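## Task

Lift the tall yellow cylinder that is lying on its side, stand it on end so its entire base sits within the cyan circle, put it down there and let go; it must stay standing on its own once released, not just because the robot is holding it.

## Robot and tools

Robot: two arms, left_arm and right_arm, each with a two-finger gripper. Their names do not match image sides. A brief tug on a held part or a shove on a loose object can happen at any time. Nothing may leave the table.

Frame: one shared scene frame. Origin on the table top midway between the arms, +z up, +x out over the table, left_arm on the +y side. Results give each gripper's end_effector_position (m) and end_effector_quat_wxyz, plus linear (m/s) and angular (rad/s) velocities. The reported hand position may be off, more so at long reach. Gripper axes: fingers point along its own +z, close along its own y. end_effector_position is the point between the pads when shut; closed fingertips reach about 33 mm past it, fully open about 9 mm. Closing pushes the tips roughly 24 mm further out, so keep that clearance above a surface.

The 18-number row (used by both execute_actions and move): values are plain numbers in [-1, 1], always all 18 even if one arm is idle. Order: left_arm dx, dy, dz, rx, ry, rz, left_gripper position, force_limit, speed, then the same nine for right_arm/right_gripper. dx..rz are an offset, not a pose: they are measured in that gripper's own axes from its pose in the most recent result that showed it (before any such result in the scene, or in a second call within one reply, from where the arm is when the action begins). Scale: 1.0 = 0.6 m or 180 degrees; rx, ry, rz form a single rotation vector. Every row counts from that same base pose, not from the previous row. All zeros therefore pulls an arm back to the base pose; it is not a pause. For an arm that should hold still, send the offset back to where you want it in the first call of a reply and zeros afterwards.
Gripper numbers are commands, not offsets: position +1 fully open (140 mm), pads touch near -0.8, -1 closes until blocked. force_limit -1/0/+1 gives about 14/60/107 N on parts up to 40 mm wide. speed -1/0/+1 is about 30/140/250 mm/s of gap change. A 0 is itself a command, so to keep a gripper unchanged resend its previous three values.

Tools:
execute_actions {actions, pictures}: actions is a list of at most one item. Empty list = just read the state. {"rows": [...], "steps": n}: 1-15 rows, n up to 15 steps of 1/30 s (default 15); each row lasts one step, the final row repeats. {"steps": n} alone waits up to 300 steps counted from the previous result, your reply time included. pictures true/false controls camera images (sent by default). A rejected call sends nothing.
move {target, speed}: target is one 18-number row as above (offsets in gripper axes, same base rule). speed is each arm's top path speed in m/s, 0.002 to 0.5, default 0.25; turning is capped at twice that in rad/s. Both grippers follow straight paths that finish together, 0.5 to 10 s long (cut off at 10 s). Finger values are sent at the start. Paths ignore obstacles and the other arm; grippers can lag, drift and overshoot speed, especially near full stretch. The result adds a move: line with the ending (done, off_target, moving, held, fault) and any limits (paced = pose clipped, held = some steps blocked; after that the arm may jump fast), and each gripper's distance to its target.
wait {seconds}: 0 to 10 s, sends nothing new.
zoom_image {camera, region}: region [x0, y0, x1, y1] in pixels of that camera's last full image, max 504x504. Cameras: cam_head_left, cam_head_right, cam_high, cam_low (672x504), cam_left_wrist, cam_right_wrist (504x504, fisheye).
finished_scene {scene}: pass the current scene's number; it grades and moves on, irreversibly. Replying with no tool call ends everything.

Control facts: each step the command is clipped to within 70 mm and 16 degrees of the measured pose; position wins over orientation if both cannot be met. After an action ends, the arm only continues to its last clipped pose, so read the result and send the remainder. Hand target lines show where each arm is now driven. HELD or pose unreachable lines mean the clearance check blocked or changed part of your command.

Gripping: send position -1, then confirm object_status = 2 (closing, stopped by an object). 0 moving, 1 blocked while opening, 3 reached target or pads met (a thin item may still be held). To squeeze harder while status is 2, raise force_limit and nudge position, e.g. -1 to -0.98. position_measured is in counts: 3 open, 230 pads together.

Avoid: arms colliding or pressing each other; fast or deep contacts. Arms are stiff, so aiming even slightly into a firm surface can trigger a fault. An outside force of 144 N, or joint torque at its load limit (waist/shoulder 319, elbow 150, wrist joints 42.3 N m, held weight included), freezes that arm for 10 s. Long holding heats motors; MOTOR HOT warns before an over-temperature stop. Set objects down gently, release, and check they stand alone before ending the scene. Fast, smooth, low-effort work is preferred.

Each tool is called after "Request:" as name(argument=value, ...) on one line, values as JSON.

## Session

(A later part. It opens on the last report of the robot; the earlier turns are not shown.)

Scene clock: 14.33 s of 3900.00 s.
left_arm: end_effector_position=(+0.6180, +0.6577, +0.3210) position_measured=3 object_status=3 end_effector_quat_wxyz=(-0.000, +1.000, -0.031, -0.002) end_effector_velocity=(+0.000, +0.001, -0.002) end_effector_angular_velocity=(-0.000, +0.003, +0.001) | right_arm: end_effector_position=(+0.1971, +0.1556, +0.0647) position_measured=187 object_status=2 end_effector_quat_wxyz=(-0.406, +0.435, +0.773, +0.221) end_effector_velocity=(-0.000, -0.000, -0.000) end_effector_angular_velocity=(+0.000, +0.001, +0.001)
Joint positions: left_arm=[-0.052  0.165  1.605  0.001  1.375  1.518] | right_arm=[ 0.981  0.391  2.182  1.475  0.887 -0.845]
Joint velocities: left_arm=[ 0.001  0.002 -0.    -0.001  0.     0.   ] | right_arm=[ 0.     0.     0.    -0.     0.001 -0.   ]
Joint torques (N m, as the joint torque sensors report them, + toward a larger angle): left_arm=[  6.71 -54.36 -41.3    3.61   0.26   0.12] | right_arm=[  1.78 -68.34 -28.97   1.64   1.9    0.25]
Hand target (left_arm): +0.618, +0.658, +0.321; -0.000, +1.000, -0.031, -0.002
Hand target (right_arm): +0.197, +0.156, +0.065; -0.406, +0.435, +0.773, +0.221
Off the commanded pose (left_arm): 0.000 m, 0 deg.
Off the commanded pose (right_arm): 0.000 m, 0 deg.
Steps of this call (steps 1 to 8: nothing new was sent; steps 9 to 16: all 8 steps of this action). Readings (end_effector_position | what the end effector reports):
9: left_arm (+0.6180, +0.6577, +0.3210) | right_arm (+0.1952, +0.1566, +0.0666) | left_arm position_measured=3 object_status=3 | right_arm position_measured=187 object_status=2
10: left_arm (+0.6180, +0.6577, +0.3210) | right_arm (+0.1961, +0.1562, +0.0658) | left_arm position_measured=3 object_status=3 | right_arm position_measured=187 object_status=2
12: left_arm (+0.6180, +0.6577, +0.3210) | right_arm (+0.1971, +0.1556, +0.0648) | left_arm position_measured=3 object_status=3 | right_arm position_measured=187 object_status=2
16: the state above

Request:
execute_actions(actions=[{"rows":[[0,0,0,0,0,0,1,0,0,-0.0016,0,0.0011,0,0,0,-1,0.3,-1]],"steps":8}], pictures=false)

Scene clock: 15.53 s of 3900.00 s.
left_arm: end_effector_position=(+0.6180, +0.6577, +0.3210) position_measured=3 object_status=3 end_effector_quat_wxyz=(-0.000, +1.000, -0.031, -0.002) end_effector_velocity=(-0.000, +0.000, -0.000) end_effector_angular_velocity=(-0.001, +0.001, +0.002) | right_arm: end_effector_position=(+0.1971, +0.1556, +0.0636) position_measured=187 object_status=2 end_effector_quat_wxyz=(-0.406, +0.434, +0.773, +0.221) end_effector_velocity=(-0.000, +0.000, +0.000) end_effector_angular_velocity=(+0.001, -0.000, +0.001)
Joint positions: left_arm=[-0.052  0.165  1.605  0.001  1.375  1.518] | right_arm=[ 0.981  0.393  2.182  1.477  0.887 -0.848]
Joint velocities: left_arm=[ 0.001  0.     0.    -0.002  0.    -0.001] | right_arm=[ 0.     0.    -0.     0.     0.001 -0.001]
Joint torques (N m, as the joint torque sensors report them, + toward a larger angle): left_arm=[  6.28 -56.46 -40.13   3.68   0.38   0.31] | right_arm=[  1.91 -62.84 -26.69   1.26   0.03   0.24]
Hand target (left_arm): +0.618, +0.658, +0.321; -0.000, +1.000, -0.031, -0.002
Hand target (right_arm): +0.197, +0.156, +0.064; -0.406, +0.435, +0.773, +0.221
Off the commanded pose (left_arm): 0.000 m, 0 deg.
Off the commanded pose (right_arm): 0.000 m, 0 deg.
Steps of this call (steps 1 to 28: nothing new was sent; steps 29 to 36: all 8 steps of this action). Readings (end_effector_position | what the end effector reports):
29: left_arm (+0.6180, +0.6577, +0.3210) | right_arm (+0.1971, +0.1555, +0.0646) | left_arm position_measured=3 object_status=3 | right_arm position_measured=187 object_status=2
30: left_arm (+0.6180, +0.6577, +0.3210) | right_arm (+0.1971, +0.1555, +0.0641) | left_arm position_measured=3 object_status=3 | right_arm position_measured=187 object_status=2
32: left_arm (+0.6180, +0.6577, +0.3210) | right_arm (+0.1971, +0.1555, +0.0636) | left_arm position_measured=3 object_status=3 | right_arm position_measured=187 object_status=2
36: the state above

Request:
move(target=[0,0,0,0,0,0,1,0,0,0,0,0,0,0,0,0,0,-0.5])

Request:
move(target=[0,0,0,0,0,0,1,0,0,0,0,-0.1,0,0,0,0,0,-0.5], speed=0.15)

Scene clock: 16.57 s of 3900.00 s.
left_arm: end_effector_position=(+0.6180, +0.6577, +0.3210) position_measured=3 object_status=3 end_effector_quat_wxyz=(-0.000, +1.000, -0.031, -0.002) end_effector_velocity=(-0.000, +0.000, +0.001) end_effector_angular_velocity=(-0.000, -0.002, -0.001) | right_arm: end_effector_position=(+0.1971, +0.1556, +0.0636) position_measured=129 object_status=3 end_effector_quat_wxyz=(-0.406, +0.434, +0.773, +0.221) end_effector_velocity=(-0.001, -0.000, +0.000) end_effector_angular_velocity=(+0.001, +0.002, +0.001)
Joint positions: left_arm=[-0.052  0.165  1.605  0.001  1.375  1.518] | right_arm=[ 0.981  0.393  2.182  1.477  0.887 -0.848]
Joint velocities: left_arm=[ 0.    -0.002  0.     0.    -0.001  0.001] | right_arm=[-0.    -0.     0.    -0.     0.002 -0.   ]
Joint torques (N m, as the joint torque sensors report them, + toward a larger angle): left_arm=[  6.87 -55.11 -39.57   3.43  -0.09  -0.08] | right_arm=[  2.2  -66.8  -28.16   1.59   1.87   0.25]
Hand target (left_arm): +0.618, +0.658, +0.321; -0.000, +1.000, -0.031, -0.002
Hand target (right_arm): +0.197, +0.156, +0.064; -0.406, +0.434, +0.773, +0.221
Off the commanded pose (left_arm): 0.000 m, 0 deg.
Off the commanded pose (right_arm): 0.000 m, 0 deg.
move: done

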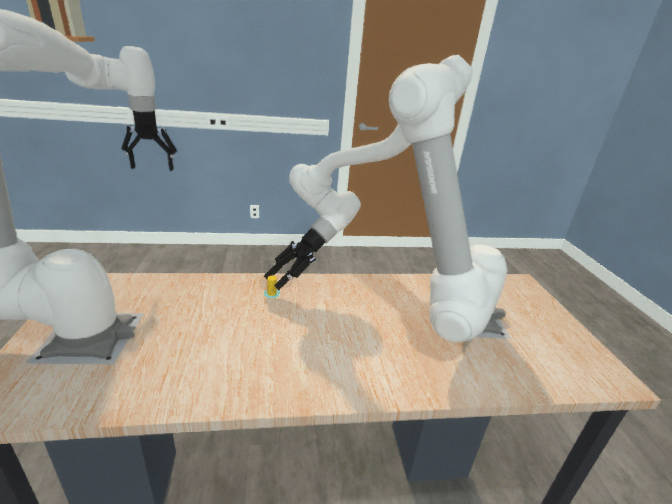

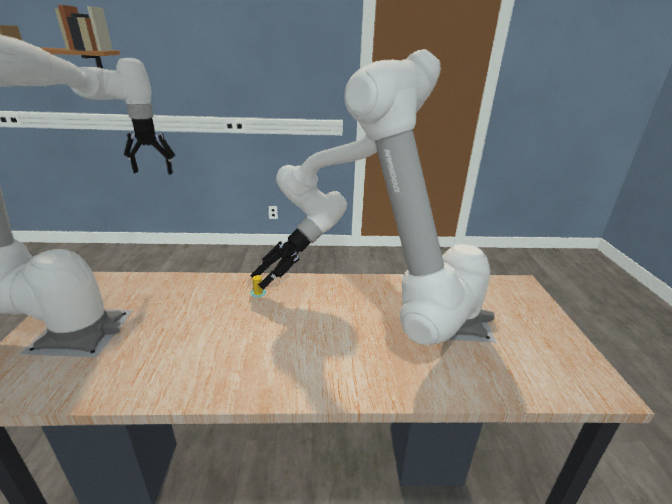

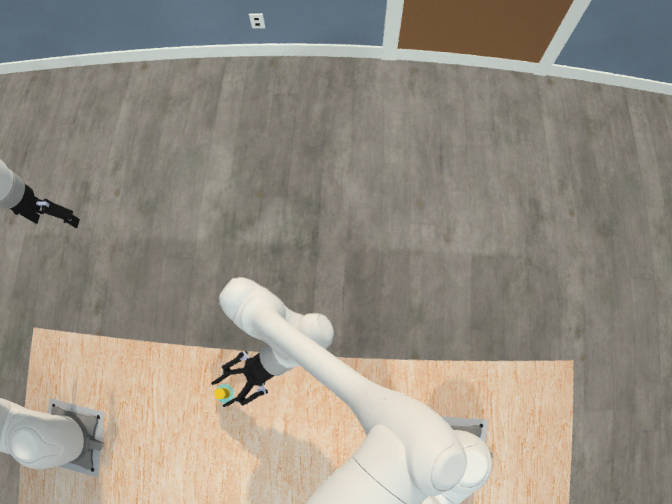

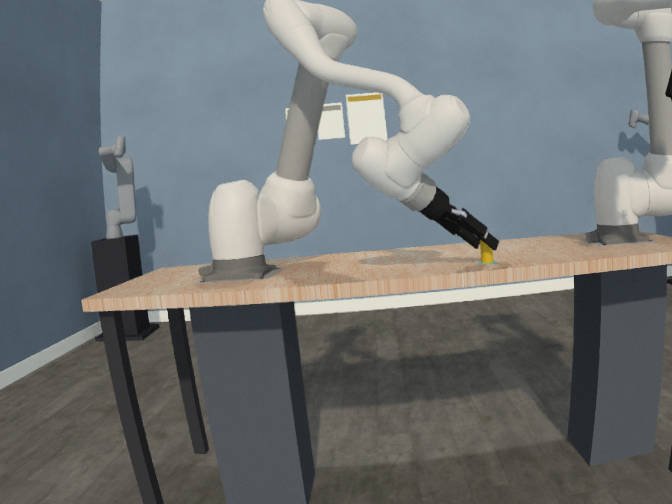

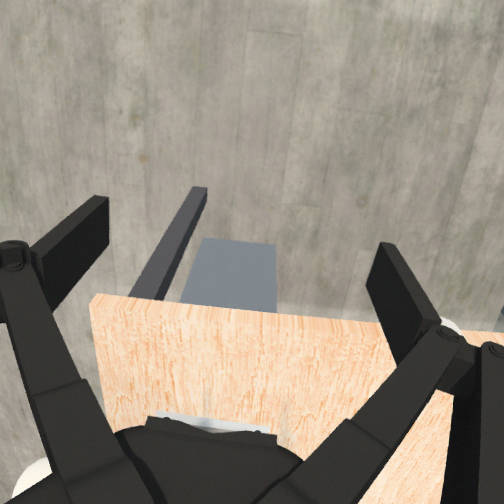

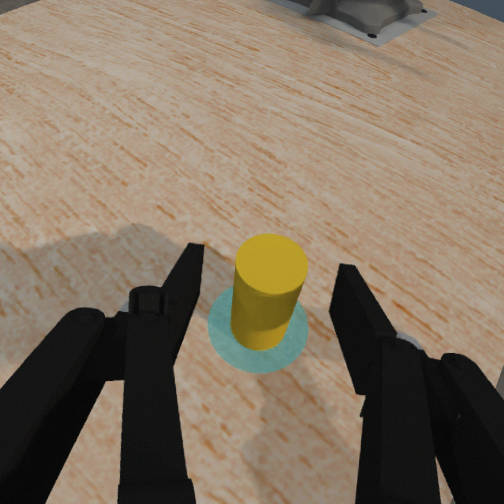

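Scene clock: 17.33 s of 3900.00 s.
left_arm: end_effector_position=(+0.6180, +0.6577, +0.3210) position_measured=3 object_status=3 end_effector_quat_wxyz=(-0.000, +1.000, -0.031, -0.002) end_effector_velocity=(+0.000, +0.002, +0.000) end_effector_angular_velocity=(+0.001, +0.000, +0.002) | right_arm: end_effector_position=(+0.2231, +0.1139, +0.0978) position_measured=129 object_status=3 end_effector_quat_wxyz=(-0.406, +0.434, +0.773, +0.221) end_effector_velocity=(-0.000, -0.000, -0.000) end_effector_angular_velocity=(-0.000, -0.000, +0.000)
Joint positions: left_arm=[-0.052  0.165  1.605  0.001  1.375  1.518] | right_arm=[ 0.892  0.317  2.201  1.365  0.945 -0.786]
Joint velocities: left_arm=[ 0.002  0.    -0.     0.001  0.    -0.001] | right_arm=[-0.    -0.     0.001 -0.    -0.    -0.   ]
Joint torques (N m, as the joint torque sensors report them, + toward a larger angle): left_arm=[  6.57 -54.71 -40.88   3.43   0.17  -0.1 ] | right_arm=[  1.5  -62.5  -29.67   2.25   1.58   0.55]
Hand target (left_arm): +0.618, +0.658, +0.321; -0.000, +1.000, -0.031, -0.002
Hand target (right_arm): +0.223, +0.114, +0.098; -0.406, +0.434, +0.773, +0.221
Off the commanded pose (left_arm): 0.000 m, 0 deg.
Off the commanded pose (right_arm): 0.000 m, 0 deg.
move: done

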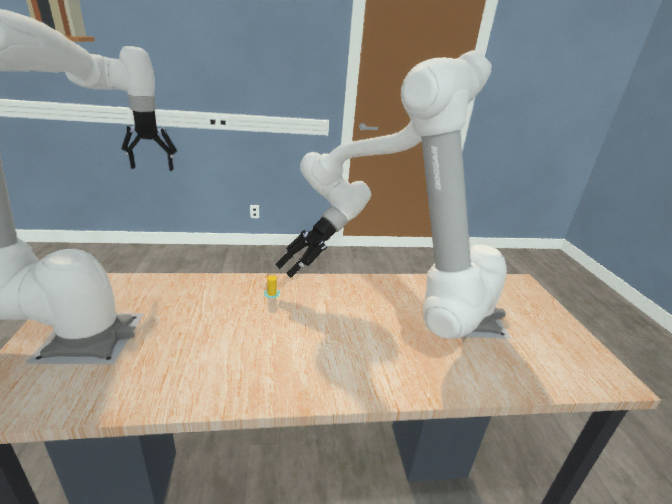

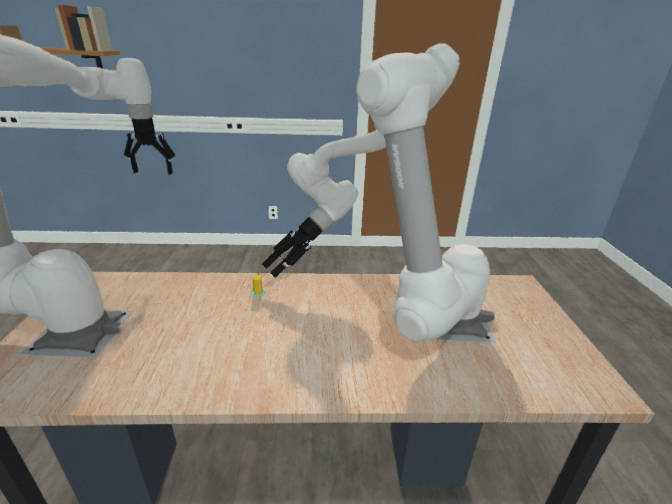

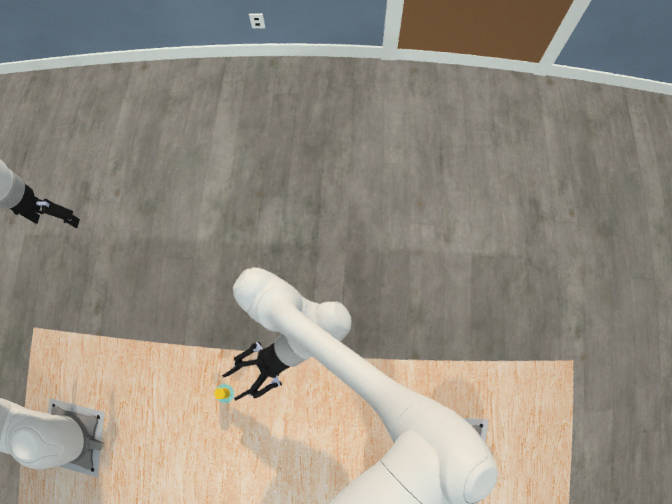

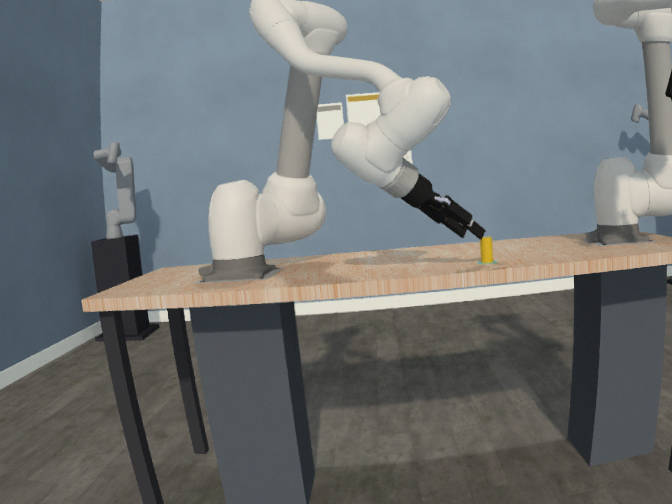

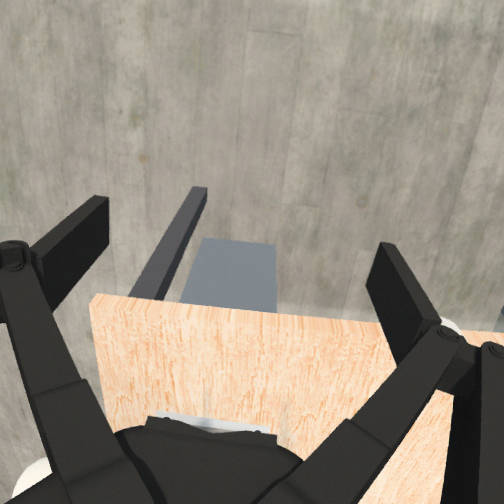

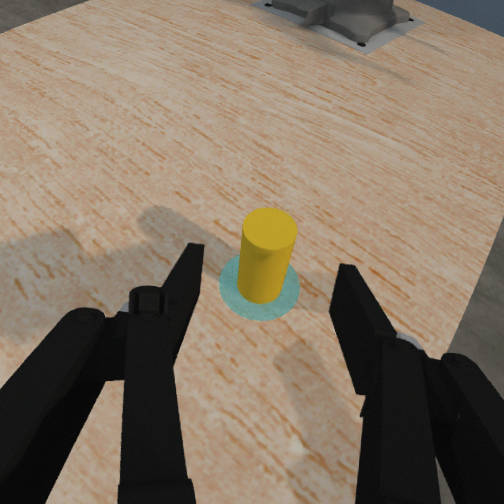

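Request:
finished_scene(scene=2)

The scene is finished: the task was done.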